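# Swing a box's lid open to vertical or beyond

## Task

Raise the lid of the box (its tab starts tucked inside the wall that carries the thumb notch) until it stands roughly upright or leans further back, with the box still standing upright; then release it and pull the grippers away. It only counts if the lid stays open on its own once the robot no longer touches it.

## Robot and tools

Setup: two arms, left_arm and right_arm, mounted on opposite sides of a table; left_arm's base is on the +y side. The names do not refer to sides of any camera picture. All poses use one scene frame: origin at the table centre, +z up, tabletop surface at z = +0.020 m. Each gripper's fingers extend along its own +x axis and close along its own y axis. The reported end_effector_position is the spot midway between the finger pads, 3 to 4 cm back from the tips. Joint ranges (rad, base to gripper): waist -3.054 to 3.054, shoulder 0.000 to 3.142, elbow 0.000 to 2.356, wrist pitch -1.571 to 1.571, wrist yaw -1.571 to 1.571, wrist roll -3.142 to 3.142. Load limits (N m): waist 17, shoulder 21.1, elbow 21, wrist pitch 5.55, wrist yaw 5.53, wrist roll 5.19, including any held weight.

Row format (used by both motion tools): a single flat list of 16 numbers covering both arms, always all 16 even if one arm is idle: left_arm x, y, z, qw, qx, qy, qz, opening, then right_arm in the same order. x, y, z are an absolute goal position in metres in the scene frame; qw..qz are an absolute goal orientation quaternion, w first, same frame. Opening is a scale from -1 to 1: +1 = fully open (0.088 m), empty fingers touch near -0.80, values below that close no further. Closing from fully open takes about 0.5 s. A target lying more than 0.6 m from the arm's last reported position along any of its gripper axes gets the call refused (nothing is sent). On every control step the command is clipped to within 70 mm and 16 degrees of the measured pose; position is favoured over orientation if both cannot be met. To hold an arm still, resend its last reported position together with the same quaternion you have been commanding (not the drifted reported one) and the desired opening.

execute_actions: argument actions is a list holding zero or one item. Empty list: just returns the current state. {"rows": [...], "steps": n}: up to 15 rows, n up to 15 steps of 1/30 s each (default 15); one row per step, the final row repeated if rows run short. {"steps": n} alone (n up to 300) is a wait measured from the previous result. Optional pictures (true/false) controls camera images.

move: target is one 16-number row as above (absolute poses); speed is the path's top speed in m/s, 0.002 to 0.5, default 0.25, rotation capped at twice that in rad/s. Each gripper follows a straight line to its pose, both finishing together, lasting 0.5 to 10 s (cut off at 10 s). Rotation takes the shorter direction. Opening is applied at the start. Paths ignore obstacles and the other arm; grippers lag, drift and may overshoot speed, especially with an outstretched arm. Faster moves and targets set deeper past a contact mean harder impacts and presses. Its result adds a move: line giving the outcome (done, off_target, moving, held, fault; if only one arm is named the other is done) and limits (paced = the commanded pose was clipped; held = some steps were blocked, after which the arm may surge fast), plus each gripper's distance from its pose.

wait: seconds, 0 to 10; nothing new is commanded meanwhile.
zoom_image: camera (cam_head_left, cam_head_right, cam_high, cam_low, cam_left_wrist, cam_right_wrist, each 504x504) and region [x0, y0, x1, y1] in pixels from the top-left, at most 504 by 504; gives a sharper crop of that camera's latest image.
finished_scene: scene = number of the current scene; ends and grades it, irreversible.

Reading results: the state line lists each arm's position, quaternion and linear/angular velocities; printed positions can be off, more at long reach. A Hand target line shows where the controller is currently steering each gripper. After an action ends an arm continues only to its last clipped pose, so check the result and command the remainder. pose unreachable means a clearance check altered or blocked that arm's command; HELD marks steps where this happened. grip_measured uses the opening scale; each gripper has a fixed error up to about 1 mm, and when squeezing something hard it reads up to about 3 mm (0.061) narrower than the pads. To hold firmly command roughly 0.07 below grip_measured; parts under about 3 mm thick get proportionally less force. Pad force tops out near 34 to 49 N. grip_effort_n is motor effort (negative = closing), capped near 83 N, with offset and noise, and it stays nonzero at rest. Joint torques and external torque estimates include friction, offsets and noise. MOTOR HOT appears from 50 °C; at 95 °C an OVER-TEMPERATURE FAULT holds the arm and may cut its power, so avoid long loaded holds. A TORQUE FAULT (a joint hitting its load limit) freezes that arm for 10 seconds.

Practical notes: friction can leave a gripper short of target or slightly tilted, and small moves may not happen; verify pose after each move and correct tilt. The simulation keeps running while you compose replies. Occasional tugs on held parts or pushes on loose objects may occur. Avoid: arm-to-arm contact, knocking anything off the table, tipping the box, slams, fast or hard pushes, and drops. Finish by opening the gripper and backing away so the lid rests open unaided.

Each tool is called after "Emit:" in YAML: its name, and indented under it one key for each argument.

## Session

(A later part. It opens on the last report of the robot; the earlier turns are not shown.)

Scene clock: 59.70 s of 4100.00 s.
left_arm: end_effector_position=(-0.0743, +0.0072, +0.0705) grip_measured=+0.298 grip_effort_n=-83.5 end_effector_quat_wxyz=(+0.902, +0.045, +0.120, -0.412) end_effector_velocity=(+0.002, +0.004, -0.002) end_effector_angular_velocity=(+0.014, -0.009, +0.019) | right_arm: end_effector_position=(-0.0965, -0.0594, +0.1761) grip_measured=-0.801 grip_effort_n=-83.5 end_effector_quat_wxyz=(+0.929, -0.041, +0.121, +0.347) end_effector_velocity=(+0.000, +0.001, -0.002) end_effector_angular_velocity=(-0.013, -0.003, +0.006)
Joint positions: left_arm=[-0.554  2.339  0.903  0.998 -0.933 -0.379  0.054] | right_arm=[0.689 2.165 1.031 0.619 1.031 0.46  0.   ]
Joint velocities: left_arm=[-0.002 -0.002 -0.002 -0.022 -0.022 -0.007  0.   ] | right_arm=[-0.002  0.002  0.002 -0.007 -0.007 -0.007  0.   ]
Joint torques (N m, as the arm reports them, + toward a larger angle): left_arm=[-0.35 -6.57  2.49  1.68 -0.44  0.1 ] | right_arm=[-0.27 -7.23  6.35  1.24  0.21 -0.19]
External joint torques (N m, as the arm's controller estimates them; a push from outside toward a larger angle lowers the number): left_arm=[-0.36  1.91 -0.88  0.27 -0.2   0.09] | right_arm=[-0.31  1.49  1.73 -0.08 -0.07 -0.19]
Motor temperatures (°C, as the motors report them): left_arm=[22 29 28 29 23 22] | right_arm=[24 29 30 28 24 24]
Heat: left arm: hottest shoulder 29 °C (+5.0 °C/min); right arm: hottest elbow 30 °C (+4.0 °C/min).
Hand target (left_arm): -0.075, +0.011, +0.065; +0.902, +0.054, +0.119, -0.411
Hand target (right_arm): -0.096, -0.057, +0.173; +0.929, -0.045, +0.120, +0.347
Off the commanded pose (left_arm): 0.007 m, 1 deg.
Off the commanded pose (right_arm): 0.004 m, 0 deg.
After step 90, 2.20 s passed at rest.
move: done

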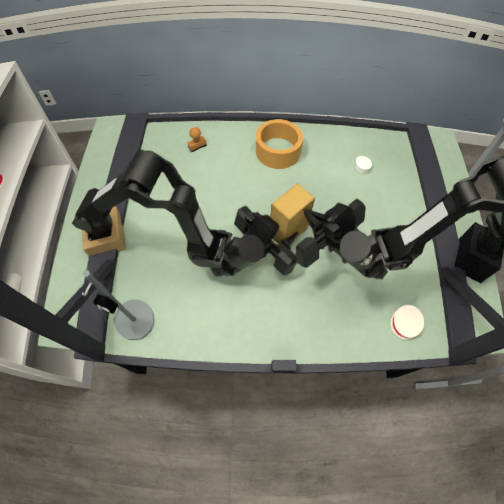

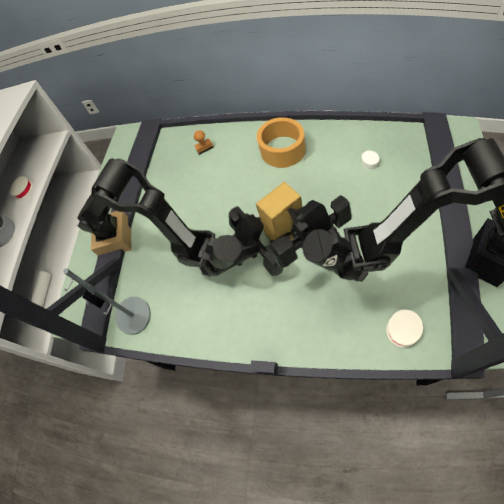

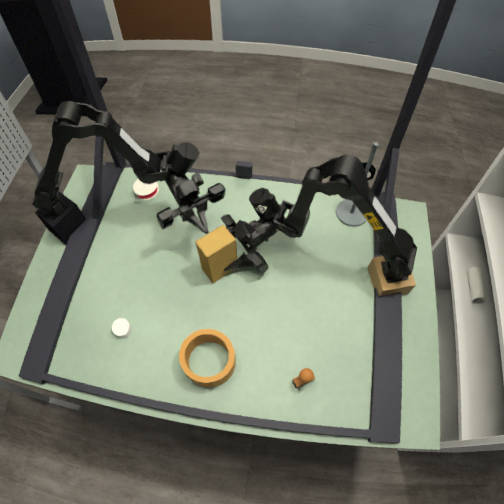

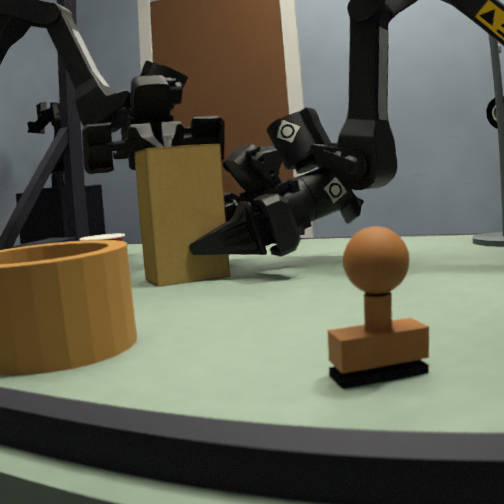

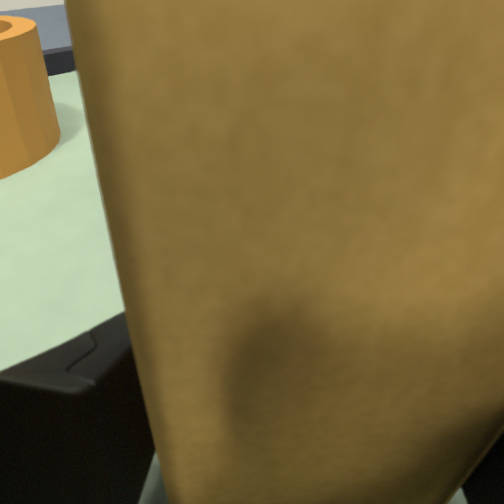

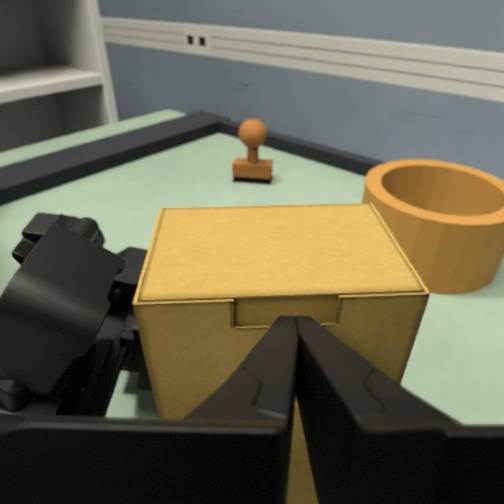

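Emit:
move:
  target: [-0.075,0.011,0.065,0.902,0.054,0.119,-0.411,0.2,-0.088,-0.050,0.165,0.93,-0.045,0.12,0.347,-1]
  speed: 0.02

Emit:
zoom_image:
  camera: "cam_high"
  region: [170,190,260,270]

Scene clock: 65.57 s of 4100.00 s.
left_arm: end_effector_position=(-0.0730, +0.0088, +0.0706) grip_measured=+0.298 grip_effort_n=-83.5 end_effector_quat_wxyz=(+0.904, +0.045, +0.118, -0.408) end_effector_velocity=(+0.002, +0.004, -0.002) end_effector_angular_velocity=(+0.014, -0.009, +0.019) | right_arm: end_effector_position=(-0.0906, -0.0532, +0.1717) grip_measured=-0.801 grip_effort_n=-83.5 end_effector_quat_wxyz=(+0.930, -0.038, +0.118, +0.346) end_effector_velocity=(+0.004, -0.001, -0.001) end_effector_angular_velocity=(-0.012, -0.010, -0.012)
Joint positions: left_arm=[-0.554  2.339  0.9    1.    -0.942 -0.379  0.054] | right_arm=[0.671 2.196 1.048 0.659 1.018 0.437 0.   ]
Joint velocities: left_arm=[-0.002 -0.002 -0.002 -0.022 -0.022 -0.007 -0.   ] | right_arm=[-0.007  0.002  0.002 -0.007  0.007 -0.007  0.   ]
Joint torques (N m, as the arm reports them, + toward a larger angle): left_arm=[-0.36 -6.64  2.83  1.54 -0.08  0.1 ] | right_arm=[-0.86 -6.68  6.49  1.14 -0.08 -0.21]
External joint torques (N m, as the arm's controller estimates them; a push from outside toward a larger angle lowers the number): left_arm=[-0.37  1.79 -0.53  0.14  0.16  0.09] | right_arm=[-0.84  2.19  1.91 -0.2  -0.36 -0.22]
Motor temperatures (°C, as the motors report them): left_arm=[22 30 28 29 23 22] | right_arm=[24 30 30 28 24 24]
Heat: left arm: hottest shoulder 30 °C (+5.0 °C/min); right arm: hottest shoulder 30 °C (+3.0 °C/min).
Hand target (left_arm): -0.075, +0.011, +0.065; +0.902, +0.054, +0.119, -0.411
Hand target (right_arm): -0.088, -0.050, +0.165; +0.929, -0.045, +0.120, +0.347
Off the commanded pose (left_arm): 0.006 m, 1 deg.
Off the commanded pose (right_arm): 0.008 m, 1 deg.
After step 90, 1.80 s passed at rest.
move: done

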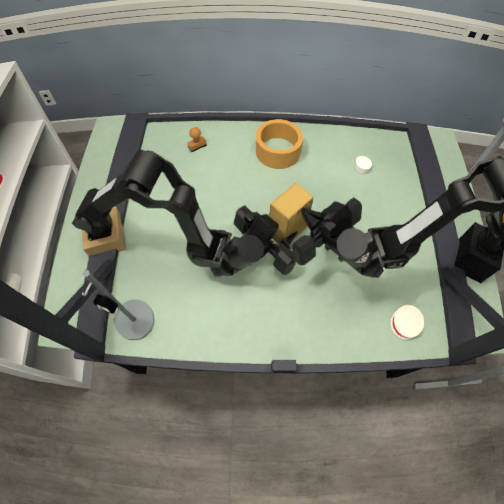

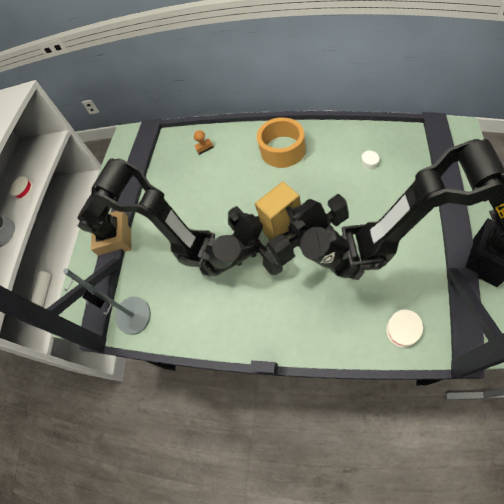

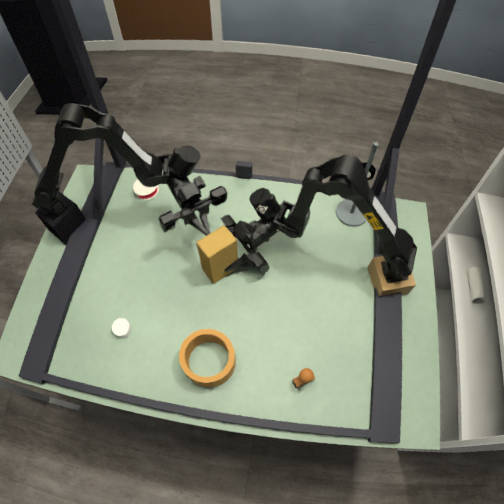

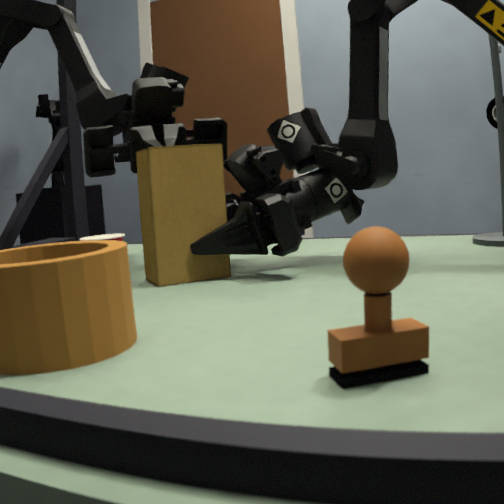

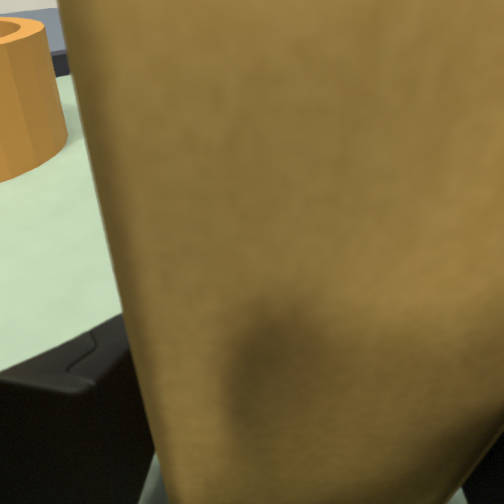

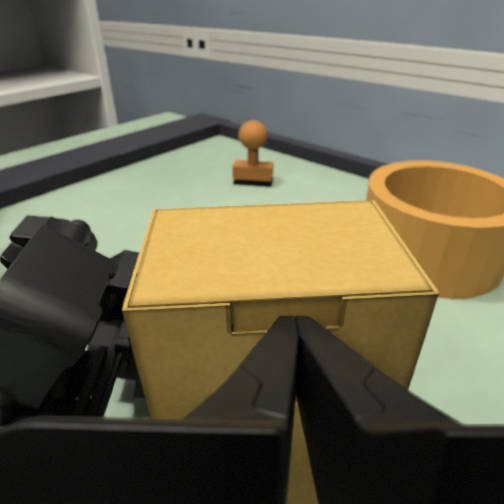

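Region (170, 190, 260, 270) of cam_high's 504x504 image, scaled by 5.600, with more detail than that image has.

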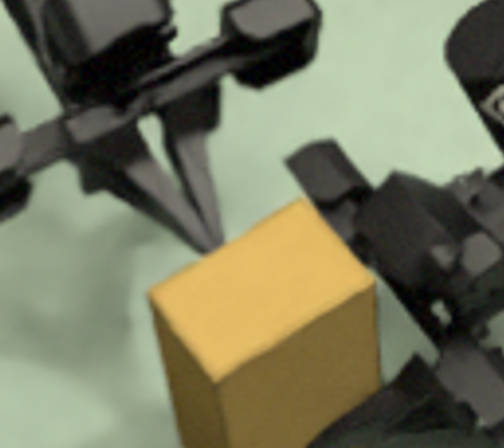

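Contact in the notch. Slide up while pressing.

Emit:
move:
  target: [-0.075,0.011,0.065,0.902,0.054,0.119,-0.411,0.2,-0.086,-0.048,0.187,0.93,-0.045,0.12,0.347,-1]
  speed: 0.012

Scene clock: 69.87 s of 4100.00 s.
left_arm: end_effector_position=(-0.0728, +0.0090, +0.0706) grip_measured=+0.298 grip_effort_n=-83.5 end_effector_quat_wxyz=(+0.905, +0.044, +0.118, -0.407) end_effector_velocity=(+0.005, +0.006, -0.005) end_effector_angular_velocity=(+0.033, -0.023, +0.021) | right_arm: end_effector_position=(-0.0901, -0.0529, +0.1733) grip_measured=-0.801 grip_effort_n=-83.5 end_effector_quat_wxyz=(+0.928, -0.060, +0.123, +0.348) end_effector_velocity=(+0.001, -0.000, -0.002) end_effector_angular_velocity=(-0.032, -0.007, +0.006)
Joint positions: left_arm=[-0.554  2.339  0.899  1.    -0.944 -0.38   0.054] | right_arm=[0.667 2.178 1.059 0.593 1.005 0.43  0.   ]
Joint velocities: left_arm=[ 0.002  0.002 -0.007 -0.022 -0.022  0.007  0.   ] | right_arm=[-0.002 -0.002  0.007 -0.037 -0.007 -0.007  0.   ]
Joint torques (N m, as the arm reports them, + toward a larger angle): left_arm=[-0.37 -6.52  2.78  1.49 -0.08  0.14] | right_arm=[ -1.11 -11.7    6.93   0.94   0.17  -0.19]
External joint torques (N m, as the arm's controller estimates them; a push from outside toward a larger angle lowers the number): left_arm=[-0.43  1.84 -0.51  0.11  0.17  0.13] | right_arm=[-1.11 -2.77  2.18 -0.4  -0.11 -0.2 ]
Motor temperatures (°C, as the motors report them): left_arm=[22 30 27 30 23 22] | right_arm=[24 31 31 29 24 24]
Heat: left arm: hottest shoulder 30 °C (+4.0 °C/min); right arm: hottest shoulder 31 °C (+4.0 °C/min).
Hand target (left_arm): -0.075, +0.011, +0.065; +0.902, +0.054, +0.119, -0.411
Hand target (right_arm): -0.086, -0.048, +0.187; +0.929, -0.045, +0.120, +0.347
Off the commanded pose (left_arm): 0.006 m, 1 deg.
Off the commanded pose (right_arm): 0.015 m, 2 deg.
move: off_target (right_arm)

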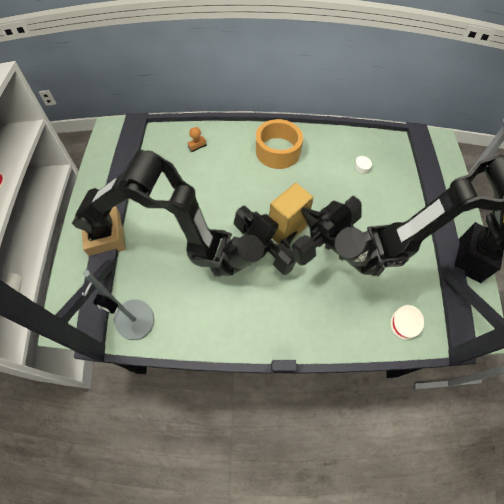

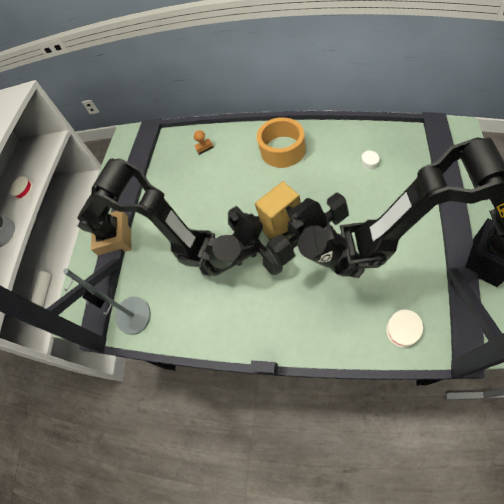

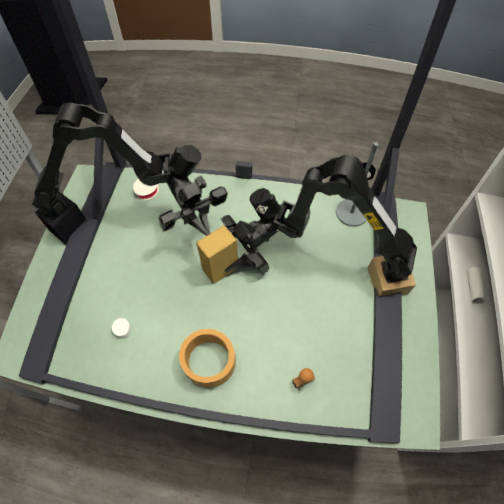

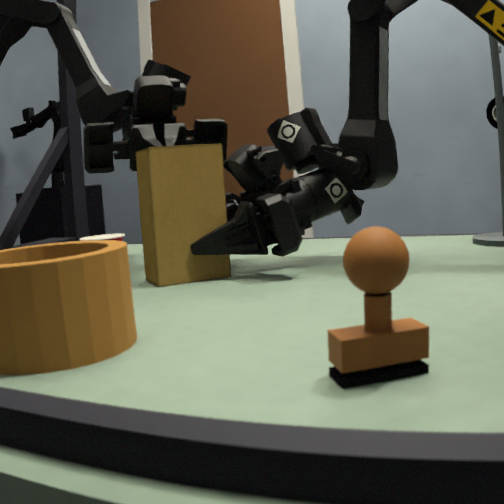

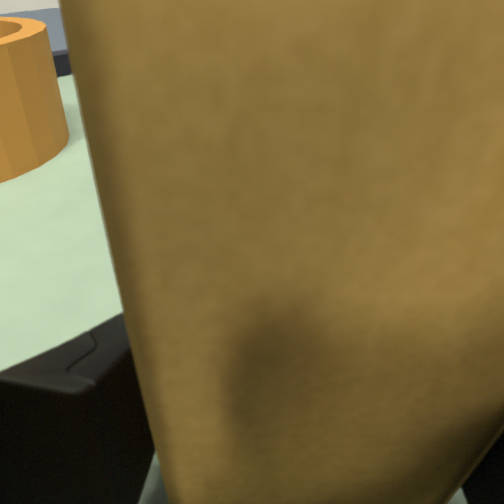

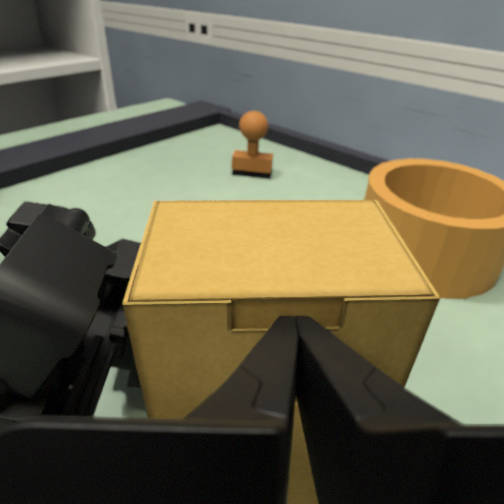

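Holding friction; pull further.

Emit:
move:
  target: [-0.075,0.011,0.065,0.902,0.054,0.119,-0.411,0.2,-0.086,-0.048,0.203,0.93,-0.045,0.12,0.347,-1]
  speed: 0.012

Scene clock: 75.00 s of 4100.00 s.
left_arm: end_effector_position=(-0.0726, +0.0091, +0.0706) grip_measured=+0.298 grip_effort_n=-83.5 end_effector_quat_wxyz=(+0.905, +0.044, +0.118, -0.407) end_effector_velocity=(-0.000, +0.002, -0.000) end_effector_angular_velocity=(-0.008, +0.011, +0.010) | right_arm: end_effector_position=(-0.0884, -0.0521, +0.1896) grip_measured=-0.801 grip_effort_n=-83.5 end_effector_quat_wxyz=(+0.928, -0.059, +0.123, +0.347) end_effector_velocity=(+0.001, -0.002, -0.003) end_effector_angular_velocity=(-0.017, +0.004, +0.002)
Joint positions: left_arm=[-0.553  2.339  0.899  1.    -0.945 -0.38   0.054] | right_arm=[0.663 2.132 1.07  0.537 1.004 0.43  0.   ]
Joint velocities: left_arm=[-0.002 -0.002 -0.002 -0.007 -0.007 -0.022 -0.   ] | right_arm=[-0.002 -0.002 -0.002 -0.022 -0.007  0.007  0.   ]
Joint torques (N m, as the arm reports them, + toward a larger angle): left_arm=[-0.41 -6.57  2.85  1.49 -0.04  0.12] | right_arm=[ -0.76 -11.51   7.22   0.95   0.23  -0.18]
External joint torques (N m, as the arm's controller estimates them; a push from outside toward a larger angle lowers the number): left_arm=[-0.41  1.88 -0.52  0.08  0.2   0.12] | right_arm=[-0.8  -2.76  2.35 -0.37 -0.06 -0.19]
Motor temperatures (°C, as the motors report them): left_arm=[22 31 27 30 23 22] | right_arm=[24 32 31 29 24 24]
Heat: left arm: hottest shoulder 31 °C (+5.0 °C/min); right arm: hottest shoulder 32 °C (+4.0 °C/min).
Hand target (left_arm): -0.075, +0.011, +0.065; +0.902, +0.054, +0.119, -0.411
Hand target (right_arm): -0.086, -0.048, +0.203; +0.929, -0.045, +0.120, +0.347
Off the commanded pose (left_arm): 0.006 m, 1 deg.
Off the commanded pose (right_arm): 0.014 m, 2 deg.
move: off_target (right_arm)

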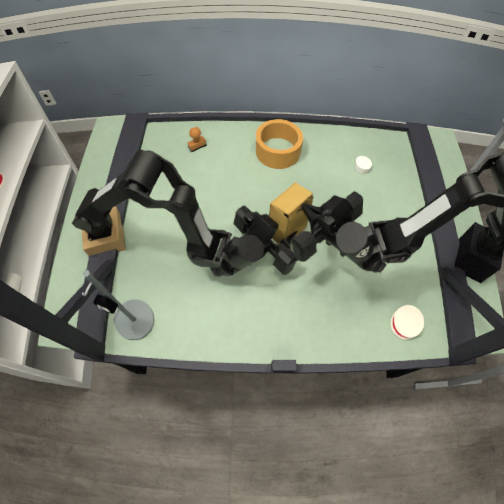

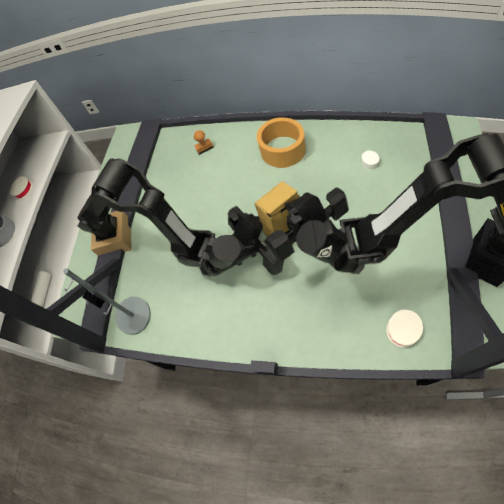

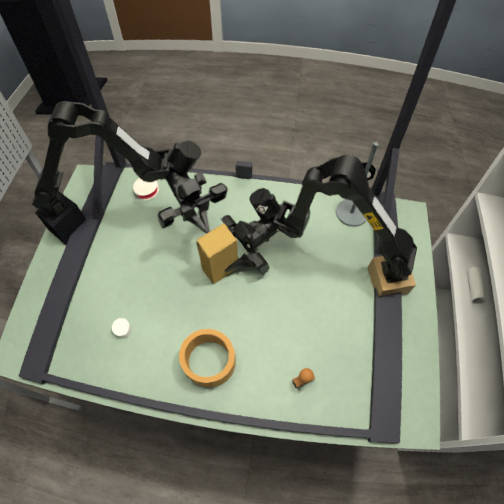

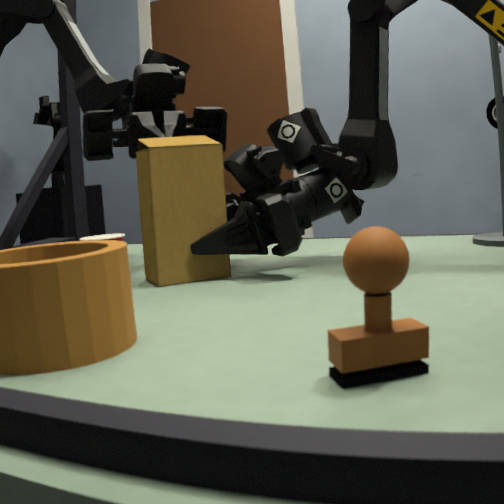

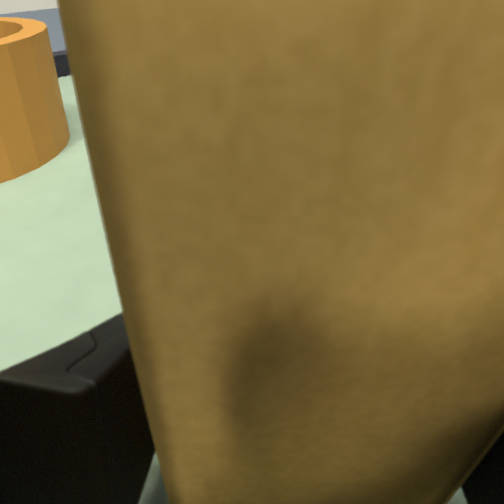

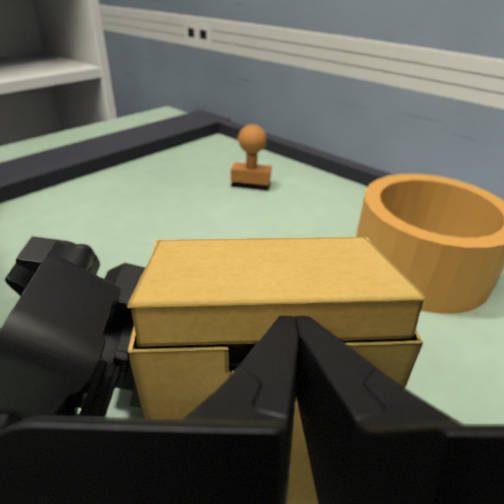

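Working. Follow the arc.

Emit:
move:
  target: [-0.075,0.011,0.065,0.902,0.054,0.119,-0.411,0.2,-0.075,-0.038,0.217,0.93,-0.045,0.12,0.347,-1]
  speed: 0.015

Scene clock: 79.87 s of 4100.00 s.
left_arm: end_effector_position=(-0.0710, +0.0095, +0.0708) grip_measured=+0.298 grip_effort_n=-83.5 end_effector_quat_wxyz=(+0.906, +0.042, +0.118, -0.404) end_effector_velocity=(+0.001, +0.004, -0.003) end_effector_angular_velocity=(+0.020, -0.005, +0.006) | right_arm: end_effector_position=(-0.0783, -0.0408, +0.2080) grip_measured=-0.801 grip_effort_n=-83.5 end_effector_quat_wxyz=(+0.929, -0.052, +0.121, +0.346) end_effector_velocity=(+0.003, +0.000, +0.003) end_effector_angular_velocity=(+0.017, +0.010, -0.003)
Joint positions: left_arm=[-0.551  2.339  0.899  1.001 -0.949 -0.384  0.054] | right_arm=[0.633 2.112 1.119 0.503 0.982 0.405 0.   ]
Joint velocities: left_arm=[-0.002 -0.002 -0.007 -0.022 -0.007 -0.007 -0.   ] | right_arm=[-0.007 -0.007 -0.002  0.007 -0.007  0.007  0.   ]
Joint torques (N m, as the arm reports them, + toward a larger angle): left_arm=[-0.61 -6.69  2.83  1.47  0.12  0.26] | right_arm=[ -0.92 -10.92   7.08   0.78   0.01  -0.2 ]
External joint torques (N m, as the arm's controller estimates them; a push from outside toward a larger angle lowers the number): left_arm=[-0.62  1.66 -0.43  0.09  0.36  0.26] | right_arm=[-0.9  -1.93  1.89 -0.59 -0.26 -0.21]
Motor temperatures (°C, as the motors report them): left_arm=[22 31 27 30 23 22] | right_arm=[24 34 31 29 24 24]
Heat: left arm: hottest shoulder 31 °C (+4.0 °C/min); right arm: hottest shoulder 34 °C (+6.0 °C/min).
Hand target (left_arm): -0.075, +0.011, +0.065; +0.902, +0.054, +0.119, -0.411
Hand target (right_arm): -0.075, -0.038, +0.217; +0.929, -0.045, +0.120, +0.347
Off the commanded pose (left_arm): 0.007 m, 2 deg.
Off the commanded pose (right_arm): 0.010 m, 1 deg.
move: off_target (right_arm)

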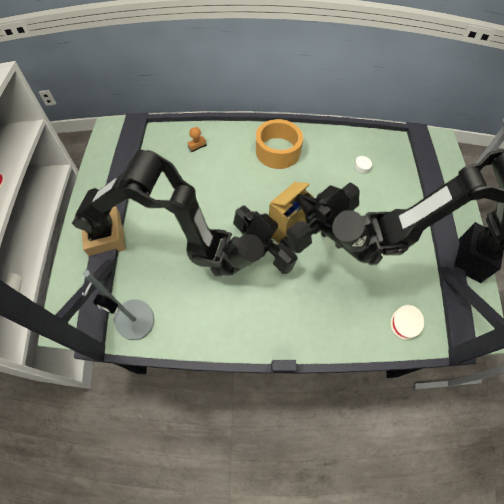

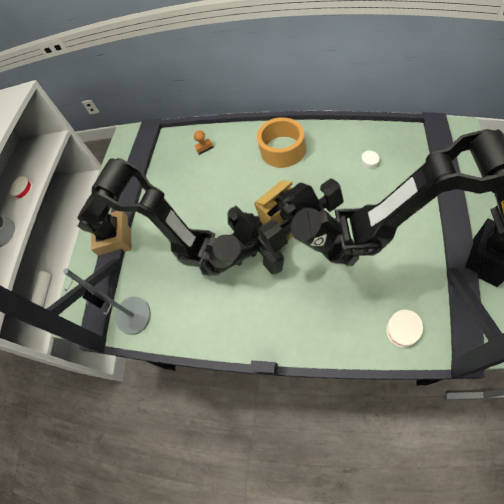

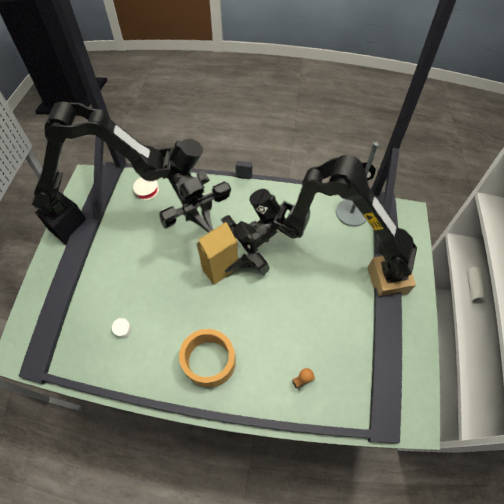

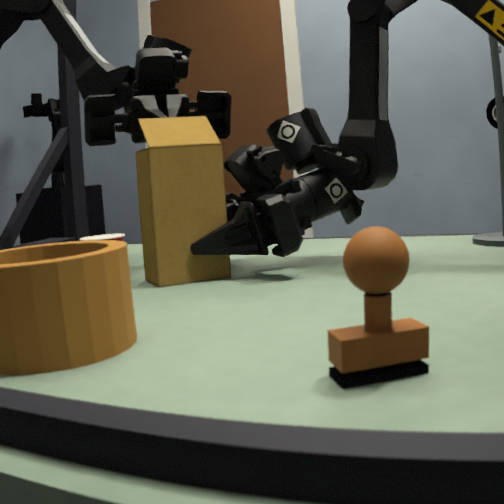

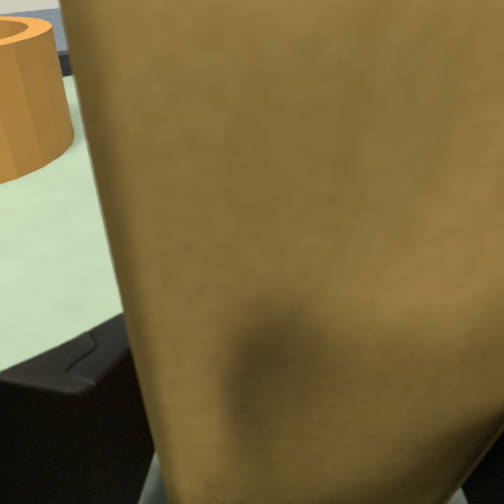

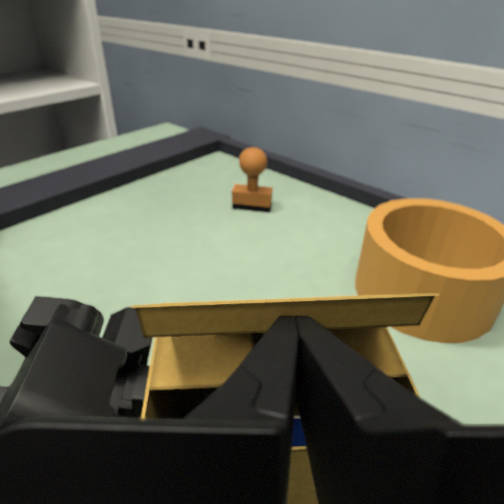

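Emit:
move:
  target: [-0.075,0.011,0.065,0.902,0.054,0.119,-0.411,0.2,-0.084,-0.046,0.188,0.93,-0.045,0.12,0.347,-1]
  speed: 0.03

Emit:
move:
  target: [-0.075,0.011,0.065,0.902,0.054,0.119,-0.411,0.2,-0.055,-0.022,0.2,0.93,-0.045,0.12,0.347,-1]
  speed: 0.03

Scene clock: 87.90 s of 4100.00 s.
left_arm: end_effector_position=(-0.0726, +0.0091, +0.0706) grip_measured=+0.298 grip_effort_n=-83.5 end_effector_quat_wxyz=(+0.905, +0.043, +0.118, -0.407) end_effector_velocity=(+0.002, +0.002, -0.000) end_effector_angular_velocity=(+0.011, -0.002, +0.011) | right_arm: end_effector_position=(-0.0834, -0.0440, +0.1964) grip_measured=-0.801 grip_effort_n=-83.5 end_effector_quat_wxyz=(+0.929, -0.040, +0.118, +0.348) end_effector_velocity=(-0.002, +0.001, +0.003) end_effector_angular_velocity=(+0.017, +0.010, +0.007)
Joint positions: left_arm=[-0.553  2.339  0.899  1.001 -0.944 -0.382  0.054] | right_arm=[0.648 2.142 1.089 0.584 0.994 0.411 0.   ]
Joint velocities: left_arm=[ 0.002 -0.007 -0.002 -0.022 -0.007 -0.007 -0.   ] | right_arm=[ 0.002 -0.007 -0.002  0.007 -0.007  0.007  0.   ]
Joint torques (N m, as the arm reports them, + toward a larger angle): left_arm=[-0.42 -6.64  2.92  1.49 -0.05  0.2 ] | right_arm=[ 0.22 -7.53  4.73  1.28  0.3   0.24]
External joint torques (N m, as the arm's controller estimates them; a push from outside toward a larger angle lowers the number): left_arm=[-0.48  1.8  -0.42  0.09  0.2   0.19] | right_arm=[ 0.17  1.44 -0.26 -0.09  0.04  0.23]
Motor temperatures (°C, as the motors report them): left_arm=[22 32 27 30 23 22] | right_arm=[24 36 31 29 24 24]
Heat: left arm: hottest shoulder 32 °C (+4.1 °C/min); right arm: hottest shoulder 36 °C (+7.1 °C/min).
Hand target (left_arm): -0.075, +0.011, +0.065; +0.902, +0.054, +0.119, -0.411
Hand target (right_arm): -0.084, -0.046, +0.188; +0.929, -0.045, +0.120, +0.347
Off the commanded pose (left_arm): 0.006 m, 1 deg.
Off the commanded pose (right_arm): 0.009 m, 1 deg.
After step 90, 4.03 s passed at rest.
move: off_target (right_arm)

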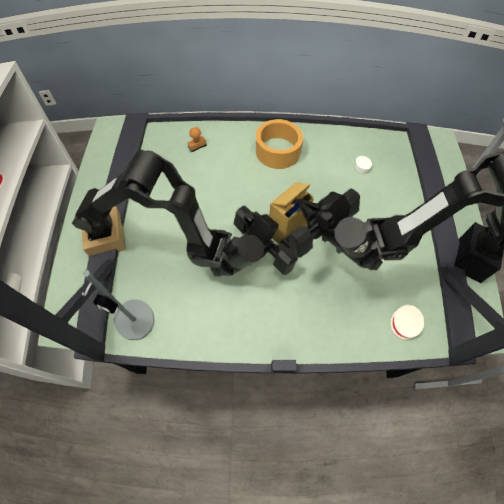

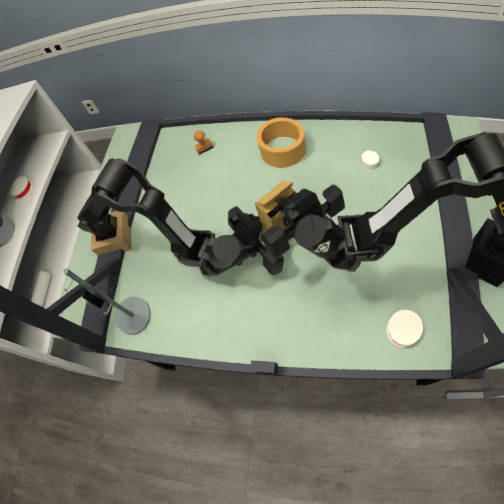

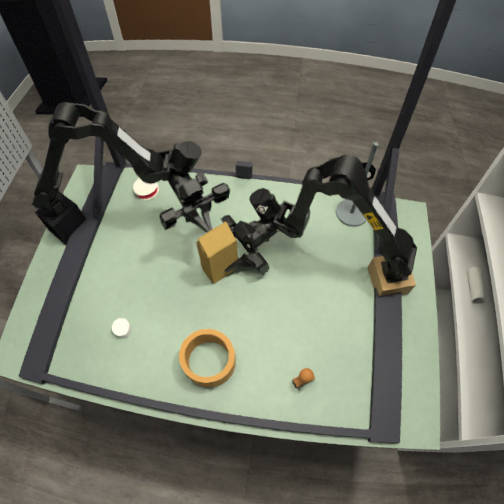

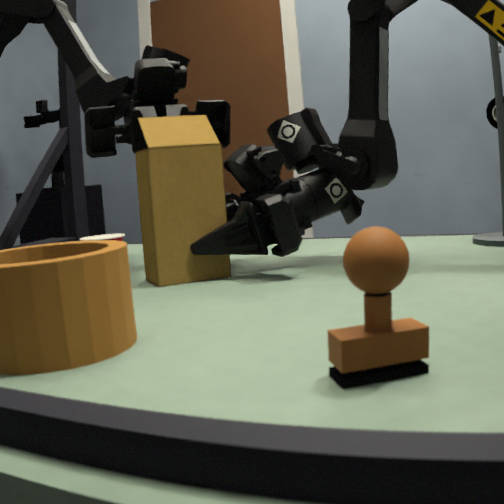

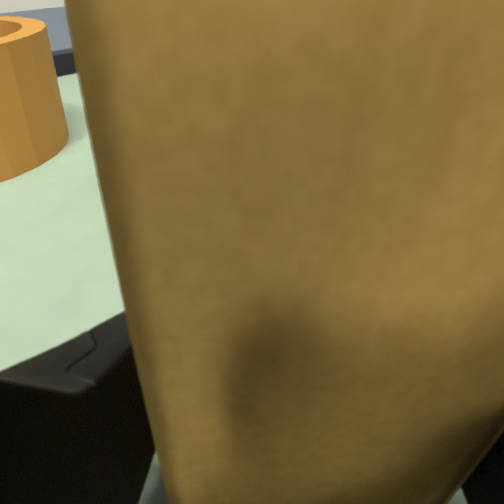

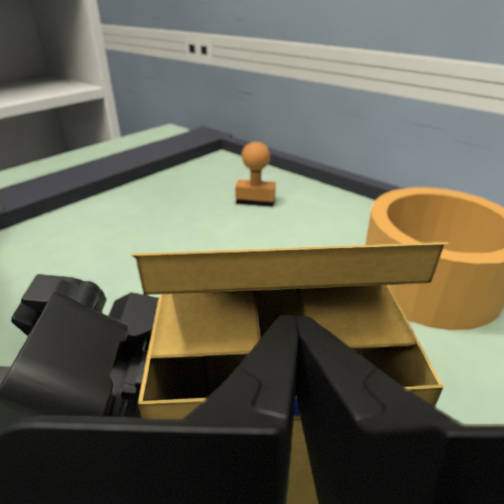

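Scene clock: 89.40 s of 4100.00 s.
left_arm: end_effector_position=(-0.0726, +0.0091, +0.0706) grip_measured=+0.298 grip_effort_n=-83.5 end_effector_quat_wxyz=(+0.905, +0.043, +0.118, -0.407) end_effector_velocity=(+0.002, +0.004, -0.002) end_effector_angular_velocity=(+0.014, -0.009, +0.019) | right_arm: end_effector_position=(-0.0568, -0.0243, +0.2042) grip_measured=-0.801 grip_effort_n=-83.5 end_effector_quat_wxyz=(+0.929, -0.038, +0.120, +0.348) end_effector_velocity=(+0.003, +0.001, +0.000) end_effector_angular_velocity=(+0.002, -0.001, +0.001)
Joint positions: left_arm=[-0.553  2.339  0.899  1.001 -0.944 -0.382  0.054] | right_arm=[0.575 2.165 1.164 0.572 0.928 0.365 0.   ]
Joint velocities: left_arm=[-0.002 -0.002 -0.002 -0.022 -0.022 -0.007 -0.   ] | right_arm=[-0.007  0.002  0.002  0.007 -0.007 -0.007  0.   ]
Joint torques (N m, as the arm reports them, + toward a larger angle): left_arm=[-0.38 -6.65  2.92  1.48 -0.05  0.17] | right_arm=[-0.44 -7.68  7.09  0.9   0.13 -0.19]
External joint torques (N m, as the arm's controller estimates them; a push from outside toward a larger angle lowers the number): left_arm=[-0.45  1.75 -0.38  0.08  0.21  0.17] | right_arm=[-0.38  1.62  1.87 -0.52 -0.09 -0.2 ]
Motor temperatures (°C, as the motors report them): left_arm=[22 32 27 30 23 22] | right_arm=[24 36 32 29 24 24]
Heat: left arm: hottest shoulder 32 °C (+4.0 °C/min); right arm: hottest shoulder 36 °C (+7.1 °C/min).
Hand target (left_arm): -0.075, +0.011, +0.065; +0.902, +0.054, +0.119, -0.411
Hand target (right_arm): -0.055, -0.022, +0.200; +0.929, -0.045, +0.120, +0.347
Off the commanded pose (left_arm): 0.006 m, 1 deg.
Off the commanded pose (right_arm): 0.005 m, 1 deg.
move: done

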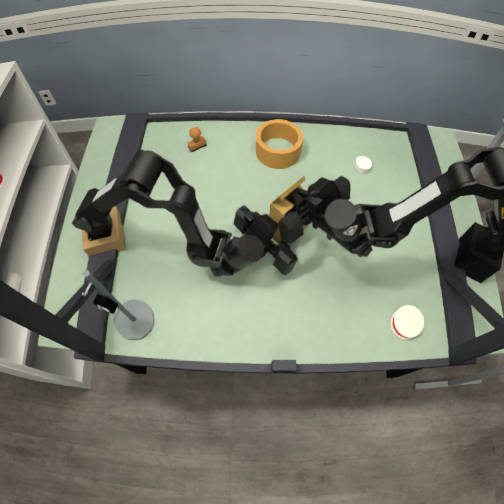

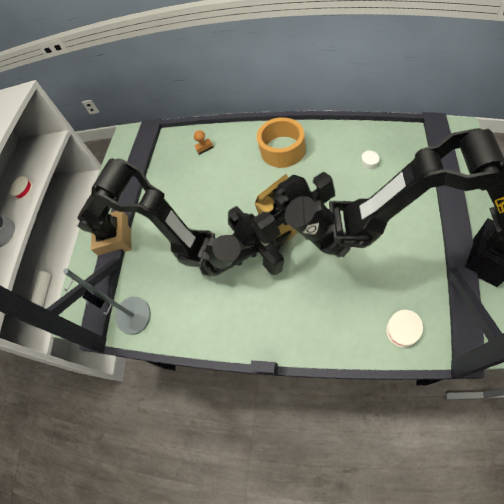

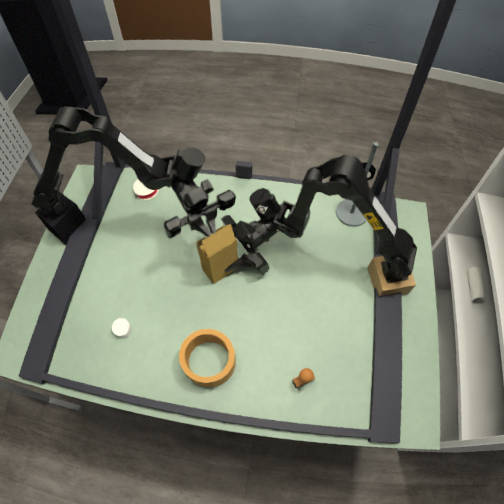

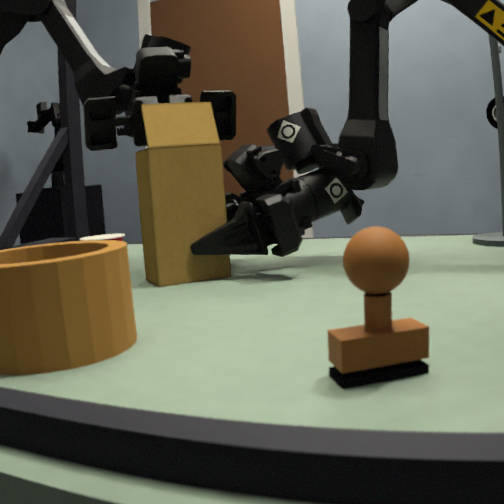

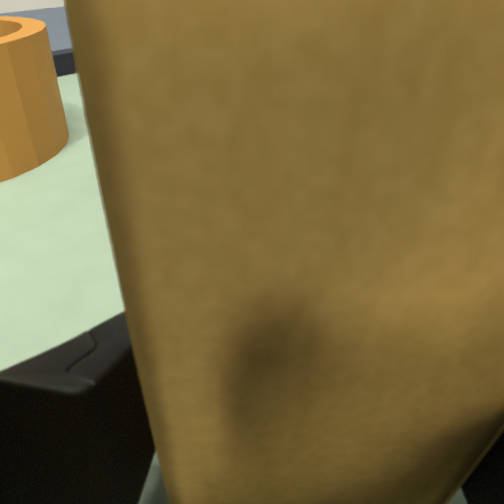

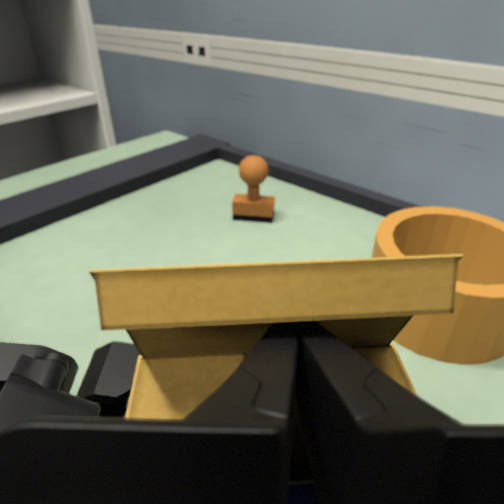

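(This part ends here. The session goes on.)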